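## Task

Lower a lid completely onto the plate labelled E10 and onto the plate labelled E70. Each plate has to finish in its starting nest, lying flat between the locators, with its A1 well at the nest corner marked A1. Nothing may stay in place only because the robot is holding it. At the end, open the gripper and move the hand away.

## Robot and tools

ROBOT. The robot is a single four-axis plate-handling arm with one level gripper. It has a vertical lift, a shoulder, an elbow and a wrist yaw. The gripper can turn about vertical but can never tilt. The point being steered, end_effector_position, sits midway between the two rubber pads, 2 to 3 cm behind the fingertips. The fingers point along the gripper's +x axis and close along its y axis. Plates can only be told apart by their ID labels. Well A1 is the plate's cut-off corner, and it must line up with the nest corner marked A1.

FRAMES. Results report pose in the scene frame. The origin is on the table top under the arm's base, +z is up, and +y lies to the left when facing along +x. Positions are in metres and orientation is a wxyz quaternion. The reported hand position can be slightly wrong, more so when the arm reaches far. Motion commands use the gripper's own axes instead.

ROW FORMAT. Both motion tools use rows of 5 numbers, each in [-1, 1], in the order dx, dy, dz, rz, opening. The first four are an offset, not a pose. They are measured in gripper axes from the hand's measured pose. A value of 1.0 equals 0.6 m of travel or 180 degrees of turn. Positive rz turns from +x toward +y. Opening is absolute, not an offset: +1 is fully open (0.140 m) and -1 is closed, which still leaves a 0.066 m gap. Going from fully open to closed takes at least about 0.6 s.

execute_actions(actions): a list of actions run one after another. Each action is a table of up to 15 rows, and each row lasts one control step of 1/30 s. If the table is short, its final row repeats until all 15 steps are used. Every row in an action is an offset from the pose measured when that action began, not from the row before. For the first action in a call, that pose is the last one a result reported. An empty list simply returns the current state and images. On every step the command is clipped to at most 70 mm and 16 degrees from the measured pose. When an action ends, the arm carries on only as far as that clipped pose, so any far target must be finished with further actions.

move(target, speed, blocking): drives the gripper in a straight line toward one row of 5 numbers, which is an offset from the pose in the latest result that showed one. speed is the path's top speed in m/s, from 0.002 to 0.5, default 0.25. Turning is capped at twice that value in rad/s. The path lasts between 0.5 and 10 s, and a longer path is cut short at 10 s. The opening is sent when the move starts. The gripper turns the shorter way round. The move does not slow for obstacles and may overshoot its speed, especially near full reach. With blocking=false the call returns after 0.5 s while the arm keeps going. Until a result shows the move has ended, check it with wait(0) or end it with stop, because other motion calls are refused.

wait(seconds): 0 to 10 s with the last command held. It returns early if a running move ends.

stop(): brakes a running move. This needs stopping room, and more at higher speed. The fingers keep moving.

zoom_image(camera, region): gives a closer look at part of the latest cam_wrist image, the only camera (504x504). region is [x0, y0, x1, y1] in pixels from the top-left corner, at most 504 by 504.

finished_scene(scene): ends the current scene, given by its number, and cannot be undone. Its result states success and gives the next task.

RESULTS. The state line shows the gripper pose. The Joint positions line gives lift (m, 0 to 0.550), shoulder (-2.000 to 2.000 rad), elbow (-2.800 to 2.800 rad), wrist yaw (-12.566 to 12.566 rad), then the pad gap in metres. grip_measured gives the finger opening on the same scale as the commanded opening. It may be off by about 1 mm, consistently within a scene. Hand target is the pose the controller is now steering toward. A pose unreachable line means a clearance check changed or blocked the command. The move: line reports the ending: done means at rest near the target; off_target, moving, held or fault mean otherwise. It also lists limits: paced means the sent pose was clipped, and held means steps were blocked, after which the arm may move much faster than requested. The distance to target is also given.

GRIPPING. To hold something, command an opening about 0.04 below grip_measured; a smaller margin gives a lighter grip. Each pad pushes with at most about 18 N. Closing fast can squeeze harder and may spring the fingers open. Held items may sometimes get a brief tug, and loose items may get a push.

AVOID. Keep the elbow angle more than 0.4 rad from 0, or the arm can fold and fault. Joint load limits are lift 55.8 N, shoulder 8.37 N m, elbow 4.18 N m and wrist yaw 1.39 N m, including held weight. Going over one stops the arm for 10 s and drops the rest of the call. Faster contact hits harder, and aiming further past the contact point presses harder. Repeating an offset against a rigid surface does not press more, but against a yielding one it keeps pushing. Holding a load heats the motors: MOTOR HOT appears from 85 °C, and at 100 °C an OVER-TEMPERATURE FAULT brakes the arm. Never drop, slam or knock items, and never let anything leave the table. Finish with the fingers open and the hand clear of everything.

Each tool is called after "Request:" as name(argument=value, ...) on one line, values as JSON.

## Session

Request:
execute_actions(actions=[])

Scene clock: 0.00 s.
end_effector_position=(+0.5569, -0.1822, +0.3909) grip_measured=+1.00 end_effector_quat_wxyz=(+0.829, +0.000, +0.000, +0.559)
Joint positions: [ 0.386 -0.289  2.117 -0.642  0.14 ]
Hand target: +0.557, -0.182, +0.391; +0.829, +0.000, +0.000, +0.559

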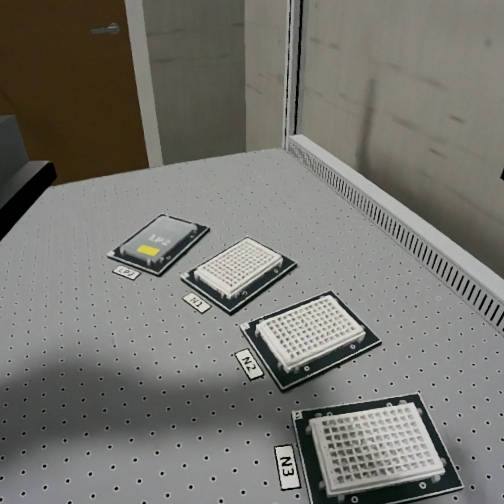

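Request:
zoom_image(camera="cam_wrist", region=[170, 230, 310, 320])

Request:
zoom_image(camera="cam_wrist", region=[230, 285, 390, 395])

Request:
zoom_image(camera="cam_wrist", region=[270, 385, 470, 504])

Request:
zoom_image(camera="cam_wrist", region=[100, 205, 220, 285])

Region (170, 230, 310, 320) of cam_wrist's 504x504 image, scaled by 3.600, with more detail than that image has; it fills the top 324 rows of this view, and the rest is white.

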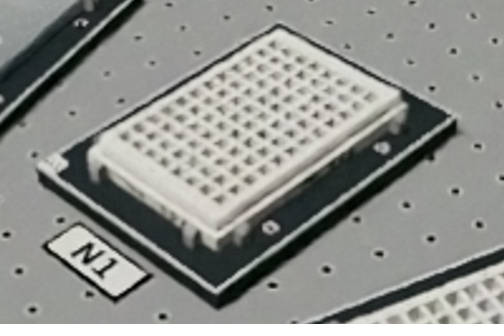

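Region (230, 285, 390, 395) of cam_wrist's 504x504 image, scaled by 3.150, with more detail than that image has; it fills the top 346 rows of this view, and the rest is white.

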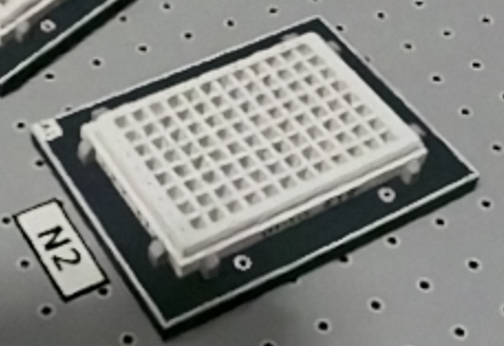

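Region (270, 385, 470, 504) of cam_wrist's 504x504 image, scaled by 2.520, with more detail than that image has; it fills the top 300 rows of this view, and the rest is white.

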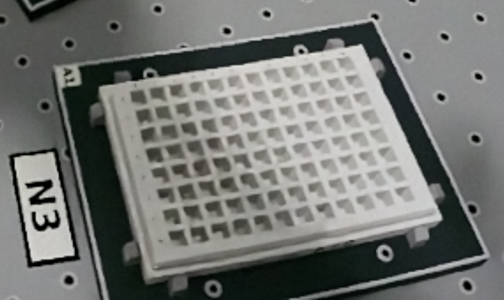

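Region (100, 205, 220, 285) of cam_wrist's 504x504 image, scaled by 4.200, with more detail than that image has.

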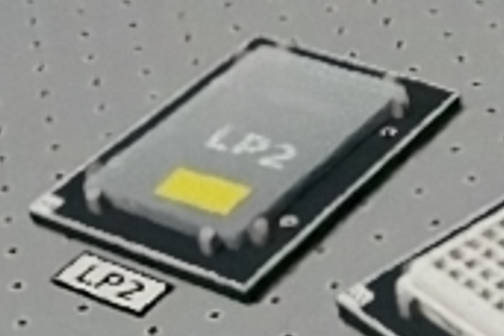

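Request:
move(target=[0.1742, 0.213, -0.3195, -0.5164, 1], speed=0.5)

Scene clock: 4.93 s.
end_effector_position=(+0.4778, -0.0372, +0.1991) grip_measured=+1.00 end_effector_quat_wxyz=(+0.976, +0.000, +0.000, -0.216)
Joint positions: [ 0.194  1.14   0.679 -2.254  0.14 ]
Hand target: +0.478, -0.037, +0.199; +0.976, +0.000, +0.000, -0.216
Off the commanded pose: 0.000 m, 0 deg.
move: done

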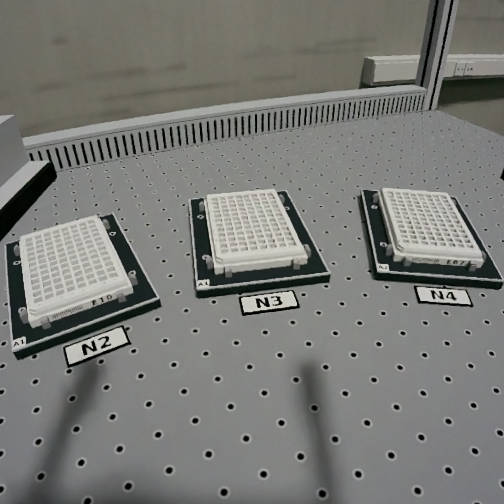

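Request:
zoom_image(camera="cam_wrist", region=[0, 205, 170, 365])

Request:
zoom_image(camera="cam_wrist", region=[354, 180, 504, 300])

Request:
zoom_image(camera="cam_wrist", region=[180, 180, 340, 305])

Region (0, 205, 170, 365) of cam_wrist's 504x504 image, scaled by 2.965, with more detail than that image has; it fills the top 474 rows of this view, and the rest is white.

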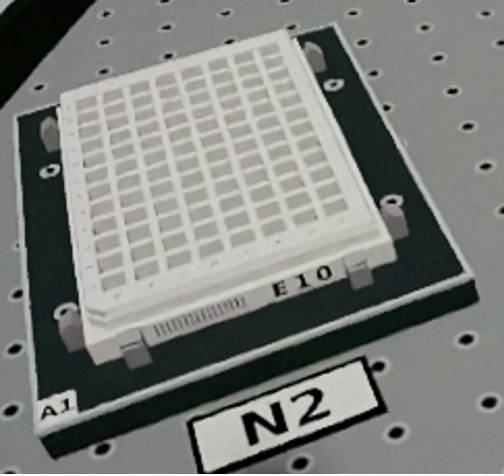

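Region (354, 180, 504, 300) of cam_wrist's 504x504 image, scaled by 3.360, with more detail than that image has; it fills the top 403 rows of this view, and the rest is white.

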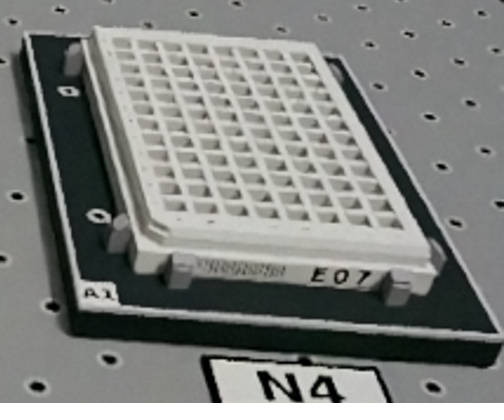

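Region (180, 180, 340, 305) of cam_wrist's 504x504 image, scaled by 3.150, with more detail than that image has; it fills the top 394 rows of this view, and the rest is white.

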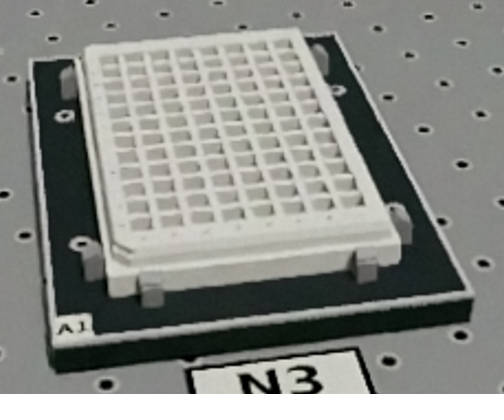

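Request:
move(target=[-0.142, 0.3332, -0.0817, 0.3107, 1], speed=0.5)

Scene clock: 8.13 s.
end_effector_position=(+0.4848, +0.1800, +0.1501) grip_measured=+1.00 end_effector_quat_wxyz=(+0.964, +0.000, +0.000, +0.267)
Joint positions: [ 0.145  1.493  0.854 -1.806  0.14 ]
Hand target: +0.485, +0.180, +0.150; +0.964, +0.000, +0.000, +0.267
Off the commanded pose: 0.000 m, 0 deg.
move: done

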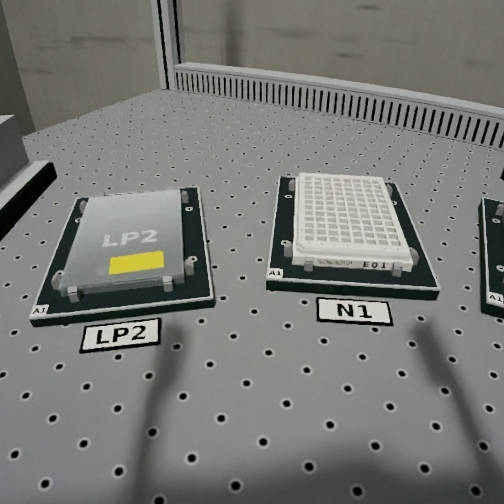

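Request:
zoom_image(camera="cam_wrist", region=[290, 235, 430, 295])

Request:
zoom_image(camera="cam_wrist", region=[20, 175, 230, 335])

Region (290, 235, 430, 295) of cam_wrist's 504x504 image, scaled by 3.600, with more detail than that image has; it fills the top 216 rows of this view, and the rest is white.

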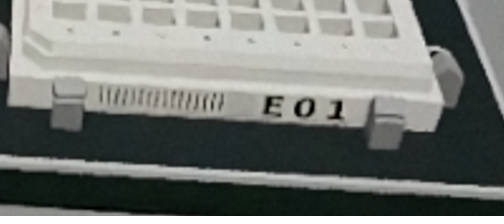

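Region (20, 175, 230, 335) of cam_wrist's 504x504 image, scaled by 2.400, with more detail than that image has; it fills the top 384 rows of this view, and the rest is white.

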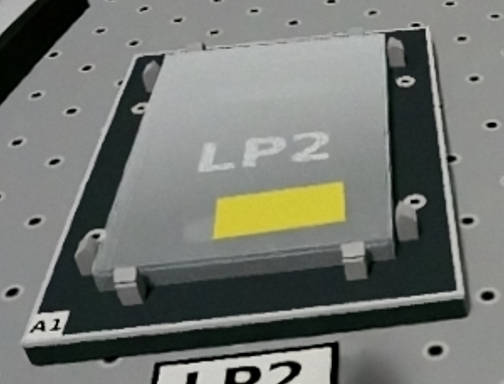

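Request:
move(target=[0.2805, 0.1815, -0.175, 0.0544, -0.1], speed=0.4)

Request:
zoom_image(camera="cam_wrist", region=[40, 140, 220, 340])

Request:
zoom_image(camera="cam_wrist", region=[324, 140, 504, 340])

Scene clock: 10.23 s.
end_effector_position=(+0.5731, +0.3601, +0.0451) grip_measured=-0.10 end_effector_quat_wxyz=(+0.937, +0.000, +0.000, +0.349)
Joint positions: [ 0.04   1.383  1.731 -2.402  0.099]
Hand target: +0.573, +0.360, +0.045; +0.937, +0.000, +0.000, +0.349
Off the commanded pose: 0.000 m, 0 deg.
move: done

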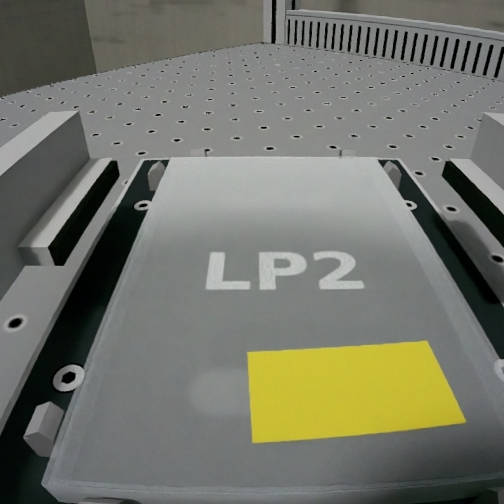

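Region (40, 140, 220, 340) of cam_wrist's 504x504 image, scaled by 2.520, with more detail than that image has; it fills the left 454 columns of this view, and the rest is white.

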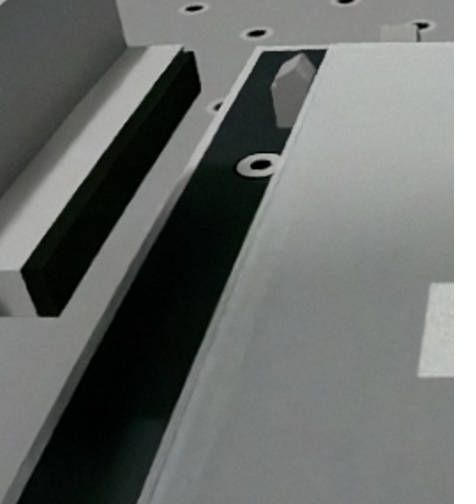

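Region (324, 140, 504, 340) of cam_wrist's 504x504 image, scaled by 2.520, with more detail than that image has; it fills the left 454 columns of this view, and the rest is white.

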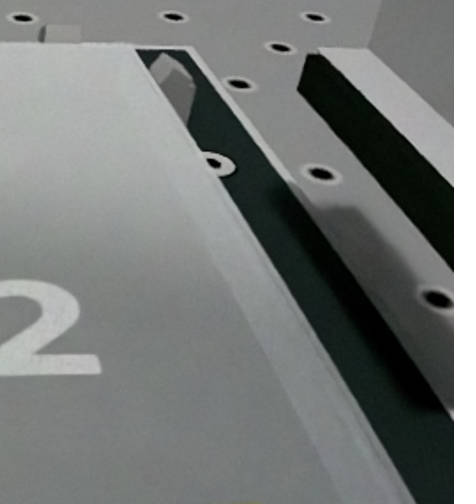

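Request:
move(target=[0.0008, 0, -0.0312, 0, -0.25], speed=0.08)

Request:
zoom_image(camera="cam_wrist", region=[0, 100, 200, 300])

Request:
zoom_image(camera="cam_wrist", region=[344, 100, 504, 260])

Scene clock: 11.87 s.
end_effector_position=(+0.5734, +0.3604, +0.0263) grip_measured=-0.25 end_effector_quat_wxyz=(+0.937, +0.000, +0.000, +0.349)
Joint positions: [ 0.021  1.382  1.734 -2.403  0.094]
Hand target: +0.573, +0.360, +0.026; +0.937, +0.000, +0.000, +0.349
Off the commanded pose: 0.000 m, 0 deg.
move: done

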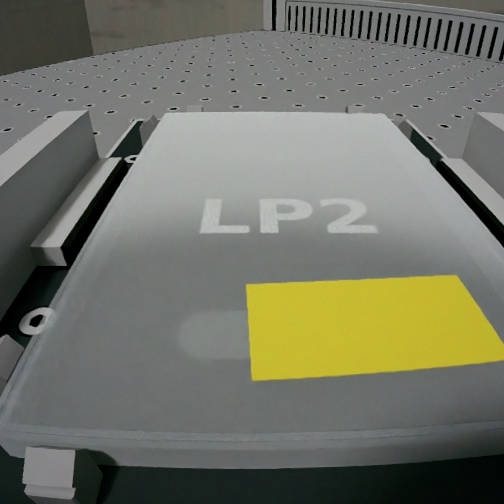

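Region (0, 100, 200, 300) of cam_wrist's 504x504 image, scaled by 2.520, with more detail than that image has.

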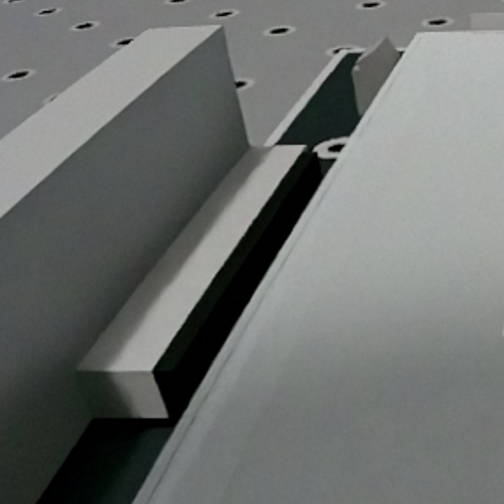

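Region (344, 100, 504, 260) of cam_wrist's 504x504 image, scaled by 3.150, with more detail than that image has.

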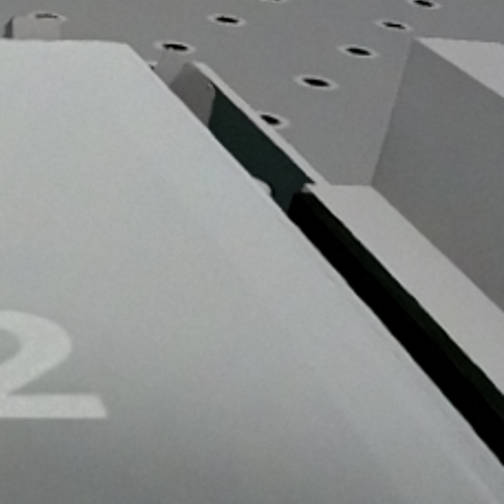

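Request:
execute_actions(actions=[[[0.0014,0.0004,-0.0002,0,-0.29],[0.0028,0.0005,-0.0002,0,-0.33],[0.0028,0.0005,-0.0002,0,-0.37],[0.0028,0.0005,-0.0002,0,-0.40],[0.0028,0.0005,-0.0002,0,-0.425],[0.0028,0.0005,-0.0002,0,-0.445],[0.0028,0.0005,-0.0002,0,-0.46],[0.0028,0.0005,-0.0002,0,-0.47],[0.0028,0.0005,-0.0002,0,-0.48],[0.0028,0.0005,-0.0002,0,-0.49],[0.0028,0.0005,-0.0002,0,-0.50],[0.0028,0.0005,-0.0002,0,-0.51],[0.0028,0.0005,-0.0002,0,-0.52],[0.0028,0.0005,-0.0002,0,-0.53]]])

Scene clock: 12.87 s.
end_effector_position=(+0.5744, +0.3618, +0.0262) grip_measured=-0.49 end_effector_quat_wxyz=(+0.937, +0.000, +0.000, +0.349)
Joint positions: [ 0.021  1.378  1.744 -2.409  0.085]
Hand target: +0.574, +0.362, +0.026; +0.937, +0.000, +0.000, +0.349
Off the commanded pose: 0.000 m, 0 deg.

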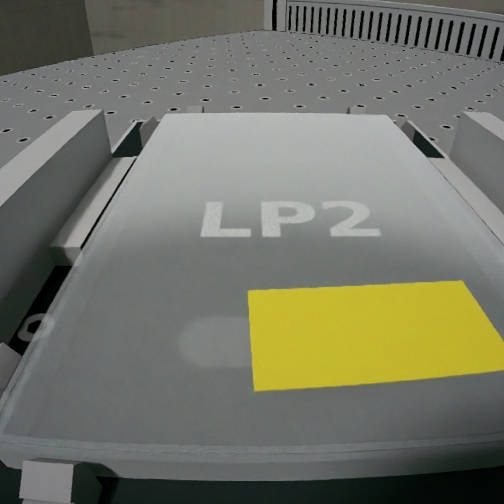

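Request:
move(target=[0, 0, 0.047, 0, -0.53], speed=0.12)

Request:
move(target=[-0.1498, -0.5597, -0.012, -0.1981, -0.53], speed=0.35)

Request:
zoom_image(camera="cam_wrist", region=[200, 380, 504, 504])

Request:
zoom_image(camera="cam_wrist", region=[0, 370, 200, 504])

Request:
zoom_image(camera="cam_wrist", region=[100, 100, 280, 280])

Request:
zoom_image(camera="cam_wrist", region=[280, 100, 460, 280])

Scene clock: 14.53 s.
end_effector_position=(+0.5744, +0.3618, +0.0544) grip_measured=-0.49 end_effector_quat_wxyz=(+0.937, +0.000, +0.000, +0.349)
Joint positions: [ 0.049  1.378  1.744 -2.409  0.085]
Hand target: +0.574, +0.362, +0.054; +0.937, +0.000, +0.000, +0.349
Off the commanded pose: 0.000 m, 0 deg.
move: done

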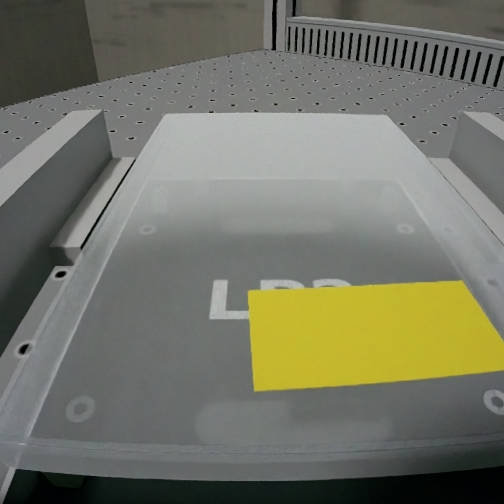

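Scene clock: 16.00 s.
end_effector_position=(+0.7260, +0.0489, +0.0472) grip_measured=-0.49 end_effector_quat_wxyz=(+0.999, +0.000, +0.000, +0.045)
Joint positions: [ 0.042  0.684  1.832 -2.425  0.085]
Hand target: +0.726, +0.049, +0.047; +0.999, +0.000, +0.000, +0.045
Off the commanded pose: 0.000 m, 0 deg.
move: done

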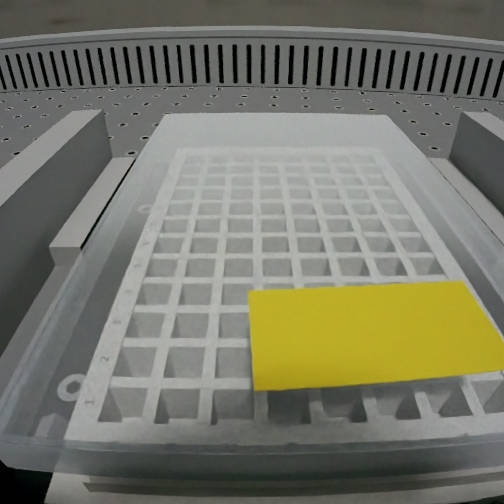

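Region (200, 380, 504, 504) of cam_wrist's 504x504 image, scaled by 1.658, with more detail than that image has; it fills the top 206 rows of this view, and the rest is white.

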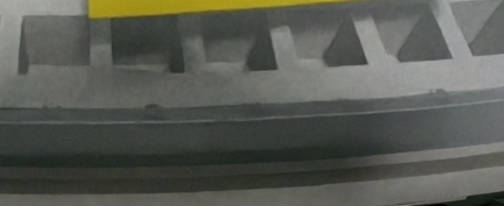

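Region (0, 370, 200, 504) of cam_wrist's 504x504 image, scaled by 2.520, with more detail than that image has; it fills the top 338 rows of this view, and the rest is white.

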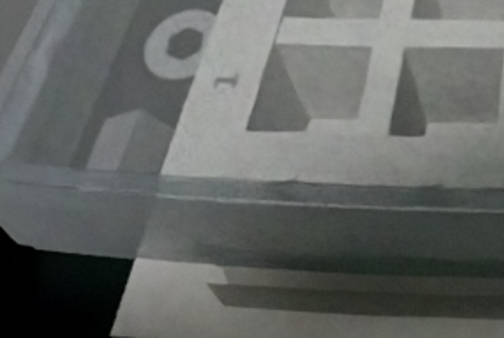

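Region (100, 100, 280, 280) of cam_wrist's 504x504 image, scaled by 2.800, with more detail than that image has.

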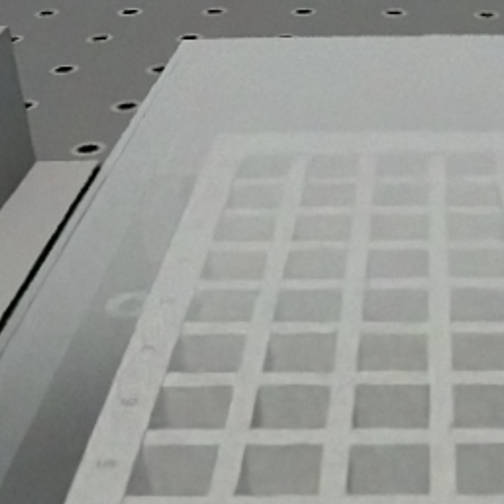

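Region (280, 100, 460, 280) of cam_wrist's 504x504 image, scaled by 2.800, with more detail than that image has.

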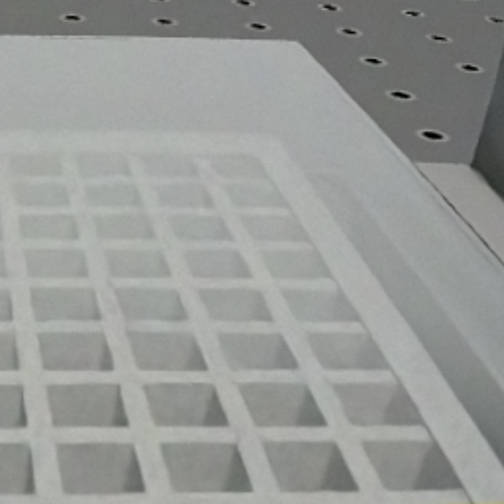

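Request:
execute_actions(actions=[[[0.0006,-0.001,-0.0005,0.0002,-0.53],[0.0012,-0.002,-0.001,0.0004,-0.53],[0.0018,-0.00305,-0.002,0.0006,-0.53],[0.0018,-0.00305,-0.003,0.0006,-0.53],[0.0018,-0.00305,-0.004,0.0006,-0.53],[0.0018,-0.00305,-0.005,0.0006,-0.53],[0.0018,-0.00305,-0.006,0.0006,-0.53],[0.0018,-0.00305,-0.007,0.0006,-0.53],[0.0018,-0.00305,-0.008,0.0006,-0.53],[0.0018,-0.00305,-0.009,0.0006,-0.53],[0.0018,-0.00305,-0.0095,0.0006,-0.53]]])

Scene clock: 17.50 s.
end_effector_position=(+0.7272, +0.0470, +0.0415) grip_measured=-0.49 end_effector_quat_wxyz=(+0.999, +0.000, +0.000, +0.046)
Joint positions: [ 0.037  0.675  1.839 -2.422  0.085]
Hand target: +0.727, +0.047, +0.042; +0.999, +0.000, +0.000, +0.046
Off the commanded pose: 0.000 m, 0 deg.

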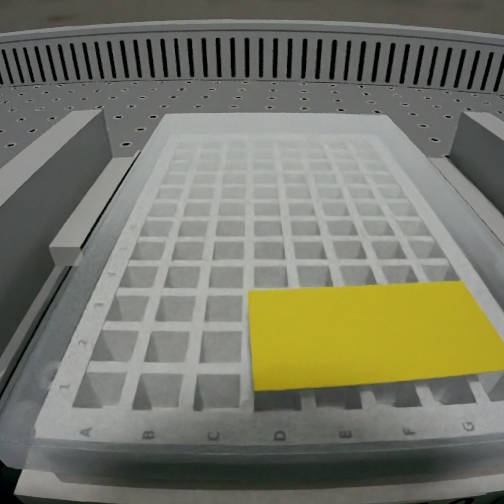

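Request:
move(target=[0, 0.0003, -0.0095, 0, -0.53], speed=0.014)

Scene clock: 18.47 s.
end_effector_position=(+0.7272, +0.0471, +0.0366) grip_measured=-0.49 end_effector_quat_wxyz=(+0.999, +0.000, +0.000, +0.046)
Joint positions: [ 0.032  0.676  1.839 -2.422  0.085]
Hand target: +0.727, +0.047, +0.036; +0.999, +0.000, +0.000, +0.046
Off the commanded pose: 0.001 m, 0 deg.
move: done

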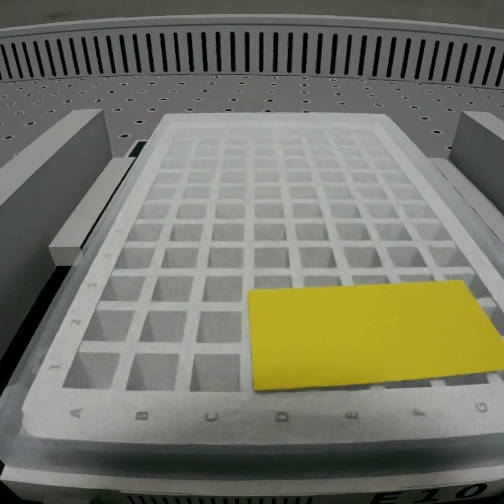

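Request:
execute_actions(actions=[[[0,0,0.0003,0,-0.51],[0,0,0.0003,0,-0.48],[0,0,0.0003,0,-0.43],[0,0,0.0003,0,-0.35],[0,0,0.0003,0,-0.25],[0,0,0.0003,0,-0.15],[0,0,0.002,0,-0.1],[0,0,0.007,0,-0.1],[0,0,0.014,0,-0.1],[0,0,0.021,0,-0.1],[0,0,0.028,0,-0.1],[0,0,0.034,0,-0.1],[0,0,0.038,0,-0.1]]])

Scene clock: 19.47 s.
end_effector_position=(+0.7272, +0.0471, +0.0596) grip_measured=-0.10 end_effector_quat_wxyz=(+0.999, +0.000, +0.000, +0.046)
Joint positions: [ 0.055  0.676  1.839 -2.422  0.099]
Hand target: +0.727, +0.047, +0.059; +0.999, +0.000, +0.000, +0.046
Off the commanded pose: 0.000 m, 0 deg.

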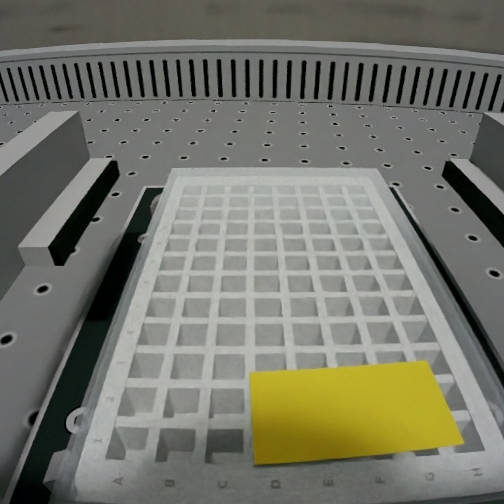

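Request:
move(target=[-0.4982, -0.635, 0.0673, -0.3128, -0.1], speed=0.5)

Scene clock: 21.27 s.
end_effector_position=(+0.4645, -0.3597, +0.1000) grip_measured=-0.10 end_effector_quat_wxyz=(+0.902, +0.000, +0.000, -0.431)
Joint positions: [ 0.095 -0.085  1.327 -2.132  0.099]
Hand target: +0.464, -0.360, +0.100; +0.902, +0.000, +0.000, -0.431
Off the commanded pose: 0.000 m, 0 deg.
move: done

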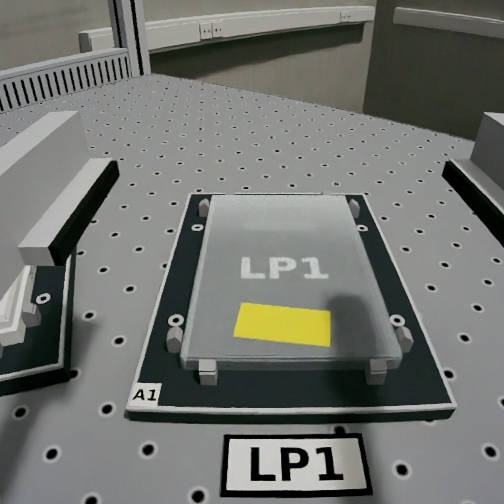

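Request:
zoom_image(camera="cam_wrist", region=[140, 180, 290, 390])

Request:
zoom_image(camera="cam_wrist", region=[290, 180, 440, 390])

Region (140, 180, 290, 390) of cam_wrist's 504x504 image, scaled by 2.400, with more detail than that image has; it fills the left 360 columns of this view, and the rest is white.

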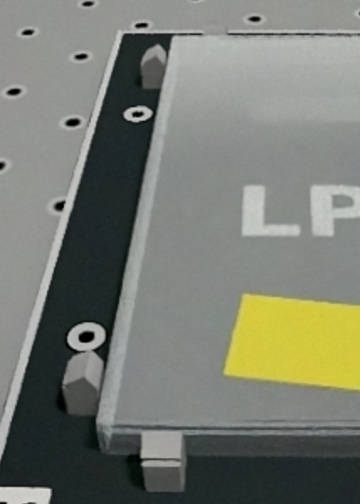

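Region (290, 180, 440, 390) of cam_wrist's 504x504 image, scaled by 2.400, with more detail than that image has; it fills the left 360 columns of this view, and the rest is white.

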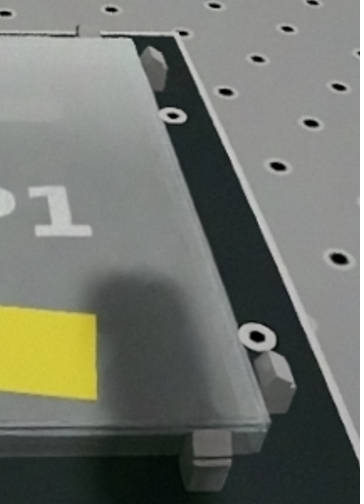

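Request:
move(target=[0.1183, -0.0118, -0.1227, -0.0041, -0.15], speed=0.15)

Request:
zoom_image(camera="cam_wrist", region=[0, 100, 200, 300])

Request:
zoom_image(camera="cam_wrist", region=[344, 100, 504, 260])

Scene clock: 23.30 s.
end_effector_position=(+0.5036, -0.4194, +0.0263) grip_measured=-0.15 end_effector_quat_wxyz=(+0.900, +0.000, +0.000, -0.436)
Joint positions: [ 0.021 -0.257  1.707 -2.353  0.097]
Hand target: +0.504, -0.419, +0.026; +0.900, +0.000, +0.000, -0.437
Off the commanded pose: 0.000 m, 0 deg.
move: done

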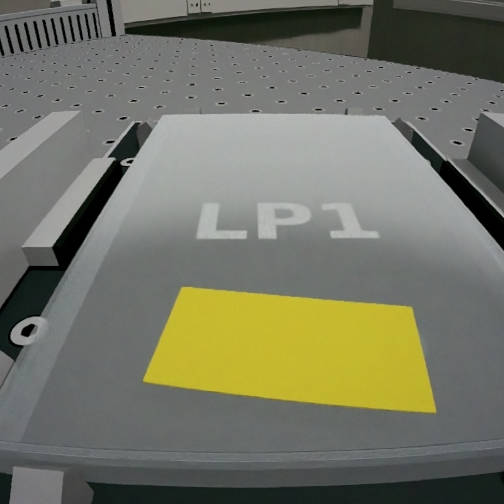

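Region (0, 100, 200, 300) of cam_wrist's 504x504 image, scaled by 2.520, with more detail than that image has.

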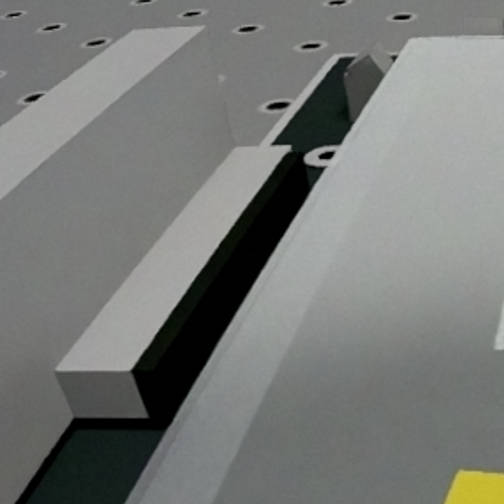

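Region (344, 100, 504, 260) of cam_wrist's 504x504 image, scaled by 3.150, with more detail than that image has.

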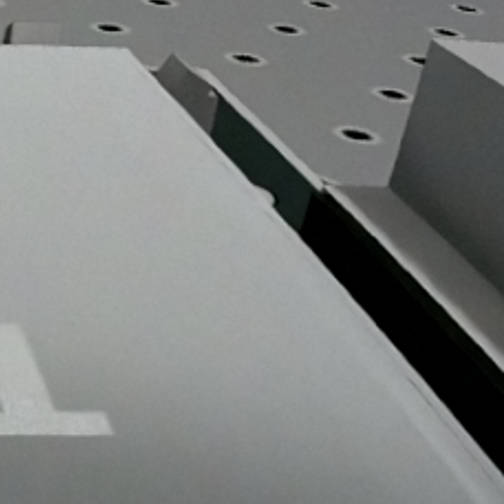

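Request:
execute_actions(actions=[[[-0.0008,0.0007,-0.0002,0,-0.22],[-0.0015,0.0013,-0.0002,0,-0.29],[-0.0015,0.0013,-0.0002,0,-0.35],[-0.0015,0.0013,-0.0002,0,-0.39],[-0.0015,0.0013,-0.0002,0,-0.42],[-0.0015,0.0013,-0.0002,0,-0.445],[-0.0015,0.0013,-0.0002,0,-0.46],[-0.0015,0.0013,-0.0002,0,-0.47],[-0.0015,0.0013,-0.0002,0,-0.48],[-0.0015,0.0013,-0.0002,0,-0.49],[-0.0015,0.0013,-0.0002,0,-0.50],[-0.0015,0.0013,-0.0002,0,-0.51],[-0.0015,0.0013,-0.0002,0,-0.52],[-0.0015,0.0013,-0.0002,0,-0.53]]])

Scene clock: 24.40 s.
end_effector_position=(+0.5037, -0.4182, +0.0262) grip_measured=-0.49 end_effector_quat_wxyz=(+0.900, +0.000, +0.000, -0.436)
Joint positions: [ 0.021 -0.253  1.702 -2.353  0.085]
Hand target: +0.504, -0.418, +0.026; +0.900, +0.000, +0.000, -0.436
Off the commanded pose: 0.000 m, 0 deg.

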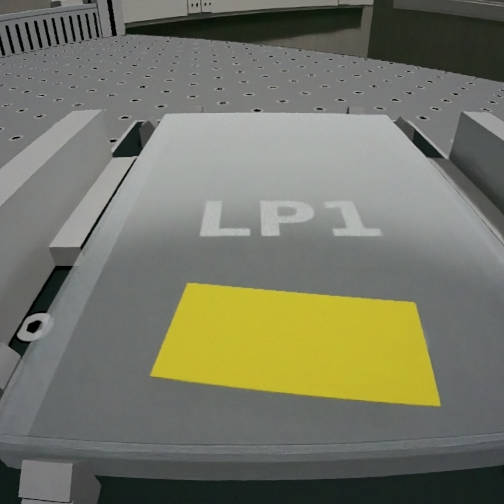

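Request:
move(target=[0, 0, 0.047, 0, -0.53], speed=0.12)

Request:
move(target=[-0.1608, 0.5657, -0.012, 0.2042, -0.53], speed=0.35)

Request:
zoom_image(camera="cam_wrist", region=[200, 380, 504, 504])

Request:
zoom_image(camera="cam_wrist", region=[0, 370, 200, 504])

Request:
zoom_image(camera="cam_wrist", region=[100, 100, 280, 280])

Request:
zoom_image(camera="cam_wrist", region=[280, 100, 460, 280])

Scene clock: 25.90 s.
end_effector_position=(+0.5037, -0.4182, +0.0544) grip_measured=-0.49 end_effector_quat_wxyz=(+0.900, +0.000, +0.000, -0.436)
Joint positions: [ 0.049 -0.253  1.702 -2.353  0.085]
Hand target: +0.504, -0.418, +0.054; +0.900, +0.000, +0.000, -0.436
Off the commanded pose: 0.000 m, 0 deg.
move: done

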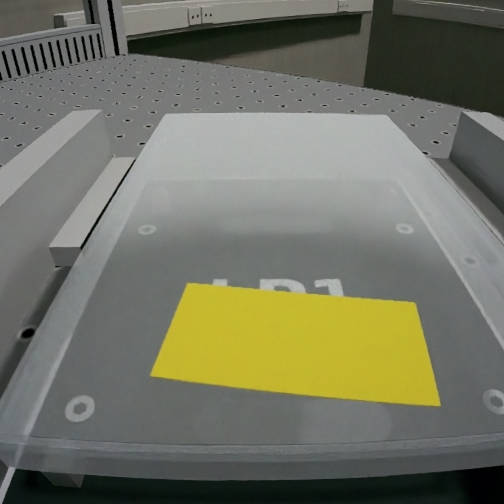

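Scene clock: 27.27 s.
end_effector_position=(+0.7106, -0.1322, +0.0473) grip_measured=-0.49 end_effector_quat_wxyz=(+0.991, +0.000, +0.000, -0.130)
Joint positions: [ 0.042  0.364  1.823 -2.448  0.085]
Hand target: +0.711, -0.132, +0.047; +0.991, +0.000, +0.000, -0.130
Off the commanded pose: 0.000 m, 0 deg.
move: done

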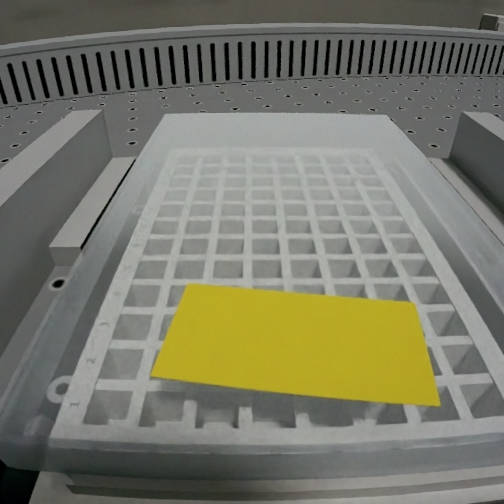

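Region (200, 380, 504, 504) of cam_wrist's 504x504 image, scaled by 1.658, with more detail than that image has; it fills the top 206 rows of this view, and the rest is white.

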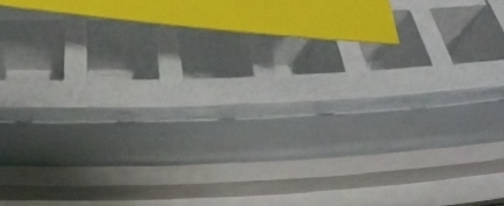

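Region (0, 370, 200, 504) of cam_wrist's 504x504 image, scaled by 2.520, with more detail than that image has; it fills the top 338 rows of this view, and the rest is white.

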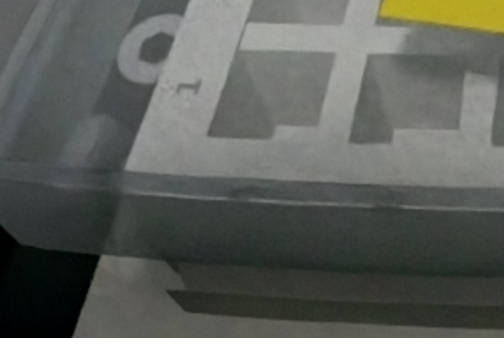

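Region (100, 100, 280, 280) of cam_wrist's 504x504 image, scaled by 2.800, with more detail than that image has.

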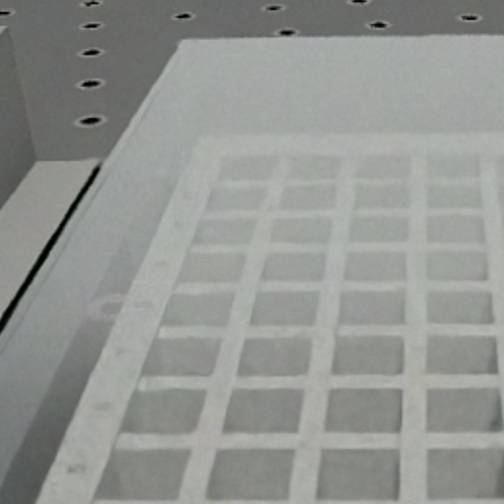

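Region (280, 100, 460, 280) of cam_wrist's 504x504 image, scaled by 2.800, with more detail than that image has.

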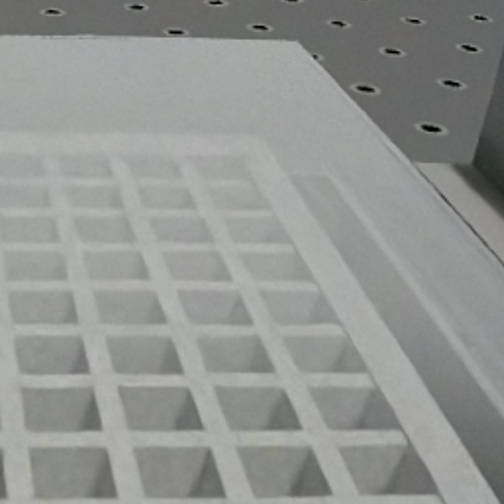

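Request:
execute_actions(actions=[[[0.0003,0.0004,-0.0005,0.0002,-0.53],[0.0006,0.0008,-0.001,0.0004,-0.53],[0.0007,0.001,-0.002,0.0005,-0.53],[0.0007,0.001,-0.003,0.0005,-0.53],[0.0007,0.001,-0.004,0.0005,-0.53],[0.0007,0.001,-0.005,0.0005,-0.53],[0.0007,0.001,-0.006,0.0005,-0.53],[0.0007,0.001,-0.007,0.0005,-0.53],[0.0007,0.001,-0.008,0.0005,-0.53],[0.0007,0.001,-0.009,0.0005,-0.53],[0.0007,0.001,-0.0097,0.0005,-0.53]]])

Scene clock: 28.50 s.
end_effector_position=(+0.7112, -0.1316, +0.0414) grip_measured=-0.49 end_effector_quat_wxyz=(+0.992, +0.000, +0.000, -0.129)
Joint positions: [ 0.036  0.364  1.825 -2.449  0.085]
Hand target: +0.711, -0.132, +0.041; +0.992, +0.000, +0.000, -0.129
Off the commanded pose: 0.000 m, 0 deg.

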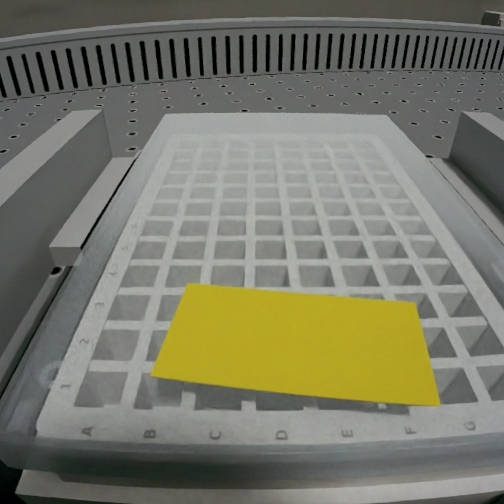

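The view matches the reference, so I'll lower the lid the rest of the way.

Request:
move(target=[0, 0, -0.0093, 0, -0.53], speed=0.014)

Scene clock: 29.37 s.
end_effector_position=(+0.7112, -0.1316, +0.0366) grip_measured=-0.49 end_effector_quat_wxyz=(+0.992, +0.000, +0.000, -0.129)
Joint positions: [ 0.032  0.364  1.825 -2.449  0.085]
Hand target: +0.711, -0.132, +0.036; +0.992, +0.000, +0.000, -0.129
Off the commanded pose: 0.001 m, 0 deg.
move: done

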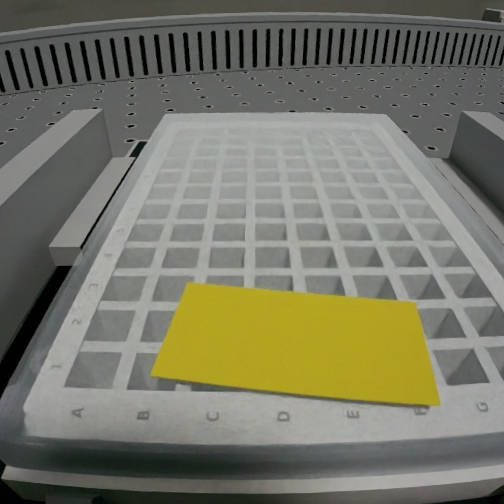

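Request:
execute_actions(actions=[[[0,0,0.0003,0,-0.51],[0,0,0.0003,0,-0.48],[0,0,0.0003,0,-0.43],[0,0,0.0003,0,-0.35],[0,0,0.0003,0,-0.25],[0,0,0.0003,0,-0.15],[0,0,0.002,0,-0.1],[0,0,0.007,0,-0.1],[0,0,0.014,0,-0.1],[0,0,0.021,0,-0.1],[0,0,0.028,0,-0.1],[0,0,0.036,0,-0.1],[0,0,0.044,0,-0.1],[0,0,0.05,0,-0.1]]])

Request:
move(target=[-0.3, 0.08, 0.13, 0.04, 1], speed=0.4)

Scene clock: 30.20 s.
end_effector_position=(+0.7112, -0.1316, +0.0641) grip_measured=-0.10 end_effector_quat_wxyz=(+0.992, +0.000, +0.000, -0.129)
Joint positions: [ 0.059  0.364  1.825 -2.449  0.099]
Hand target: +0.711, -0.132, +0.067; +0.992, +0.000, +0.000, -0.129
Off the commanded pose: 0.003 m, 0 deg.

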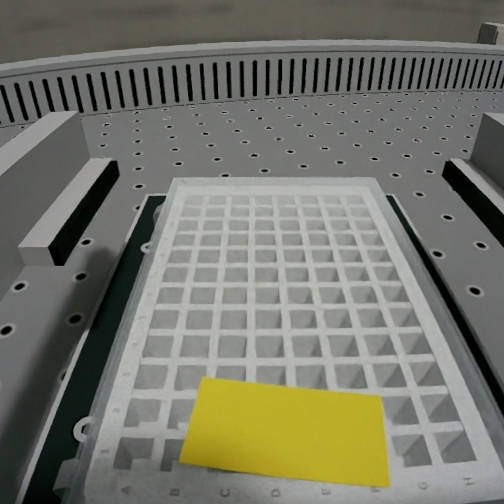

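Scene clock: 31.20 s.
end_effector_position=(+0.5494, -0.0391, +0.1421) grip_measured=+1.00 end_effector_quat_wxyz=(+0.998, +0.000, +0.000, -0.067)
Joint positions: [ 0.137  0.866  0.933 -1.933  0.14 ]
Hand target: +0.549, -0.039, +0.142; +0.998, +0.000, +0.000, -0.067
Off the commanded pose: 0.000 m, 0 deg.
move: done

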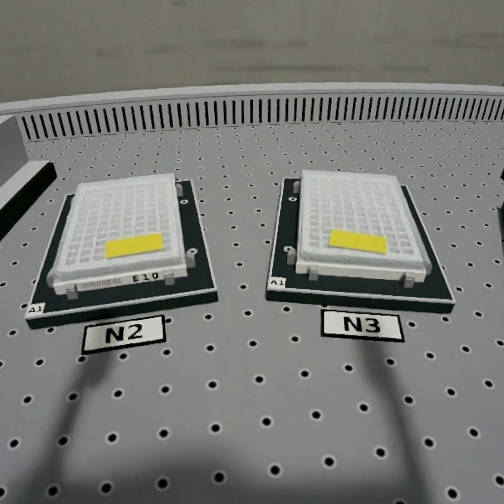

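Request:
zoom_image(camera="cam_wrist", region=[20, 160, 230, 330])

Request:
zoom_image(camera="cam_wrist", region=[255, 160, 465, 330])

Region (20, 160, 230, 330) of cam_wrist's 504x504 image, scaled by 2.400, with more detail than that image has; it fills the top 408 rows of this view, and the rest is white.

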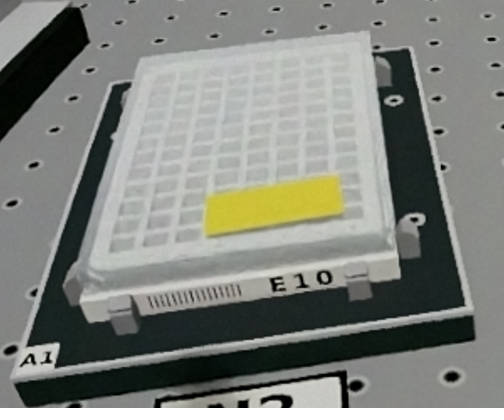

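Region (255, 160, 465, 330) of cam_wrist's 504x504 image, scaled by 2.400, with more detail than that image has; it fills the top 408 rows of this view, and the rest is white.

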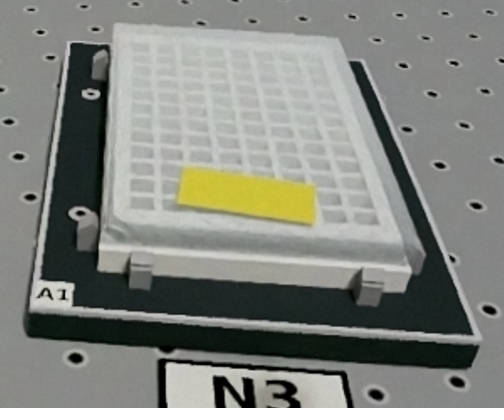

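Both lids are seated, the plates are flat in their nests, and the arm is clear. N3's plate is E70 by elimination: the others read E01, E10 and E07.

Request:
finished_scene(scene=2)

The scene is finished: the task was done.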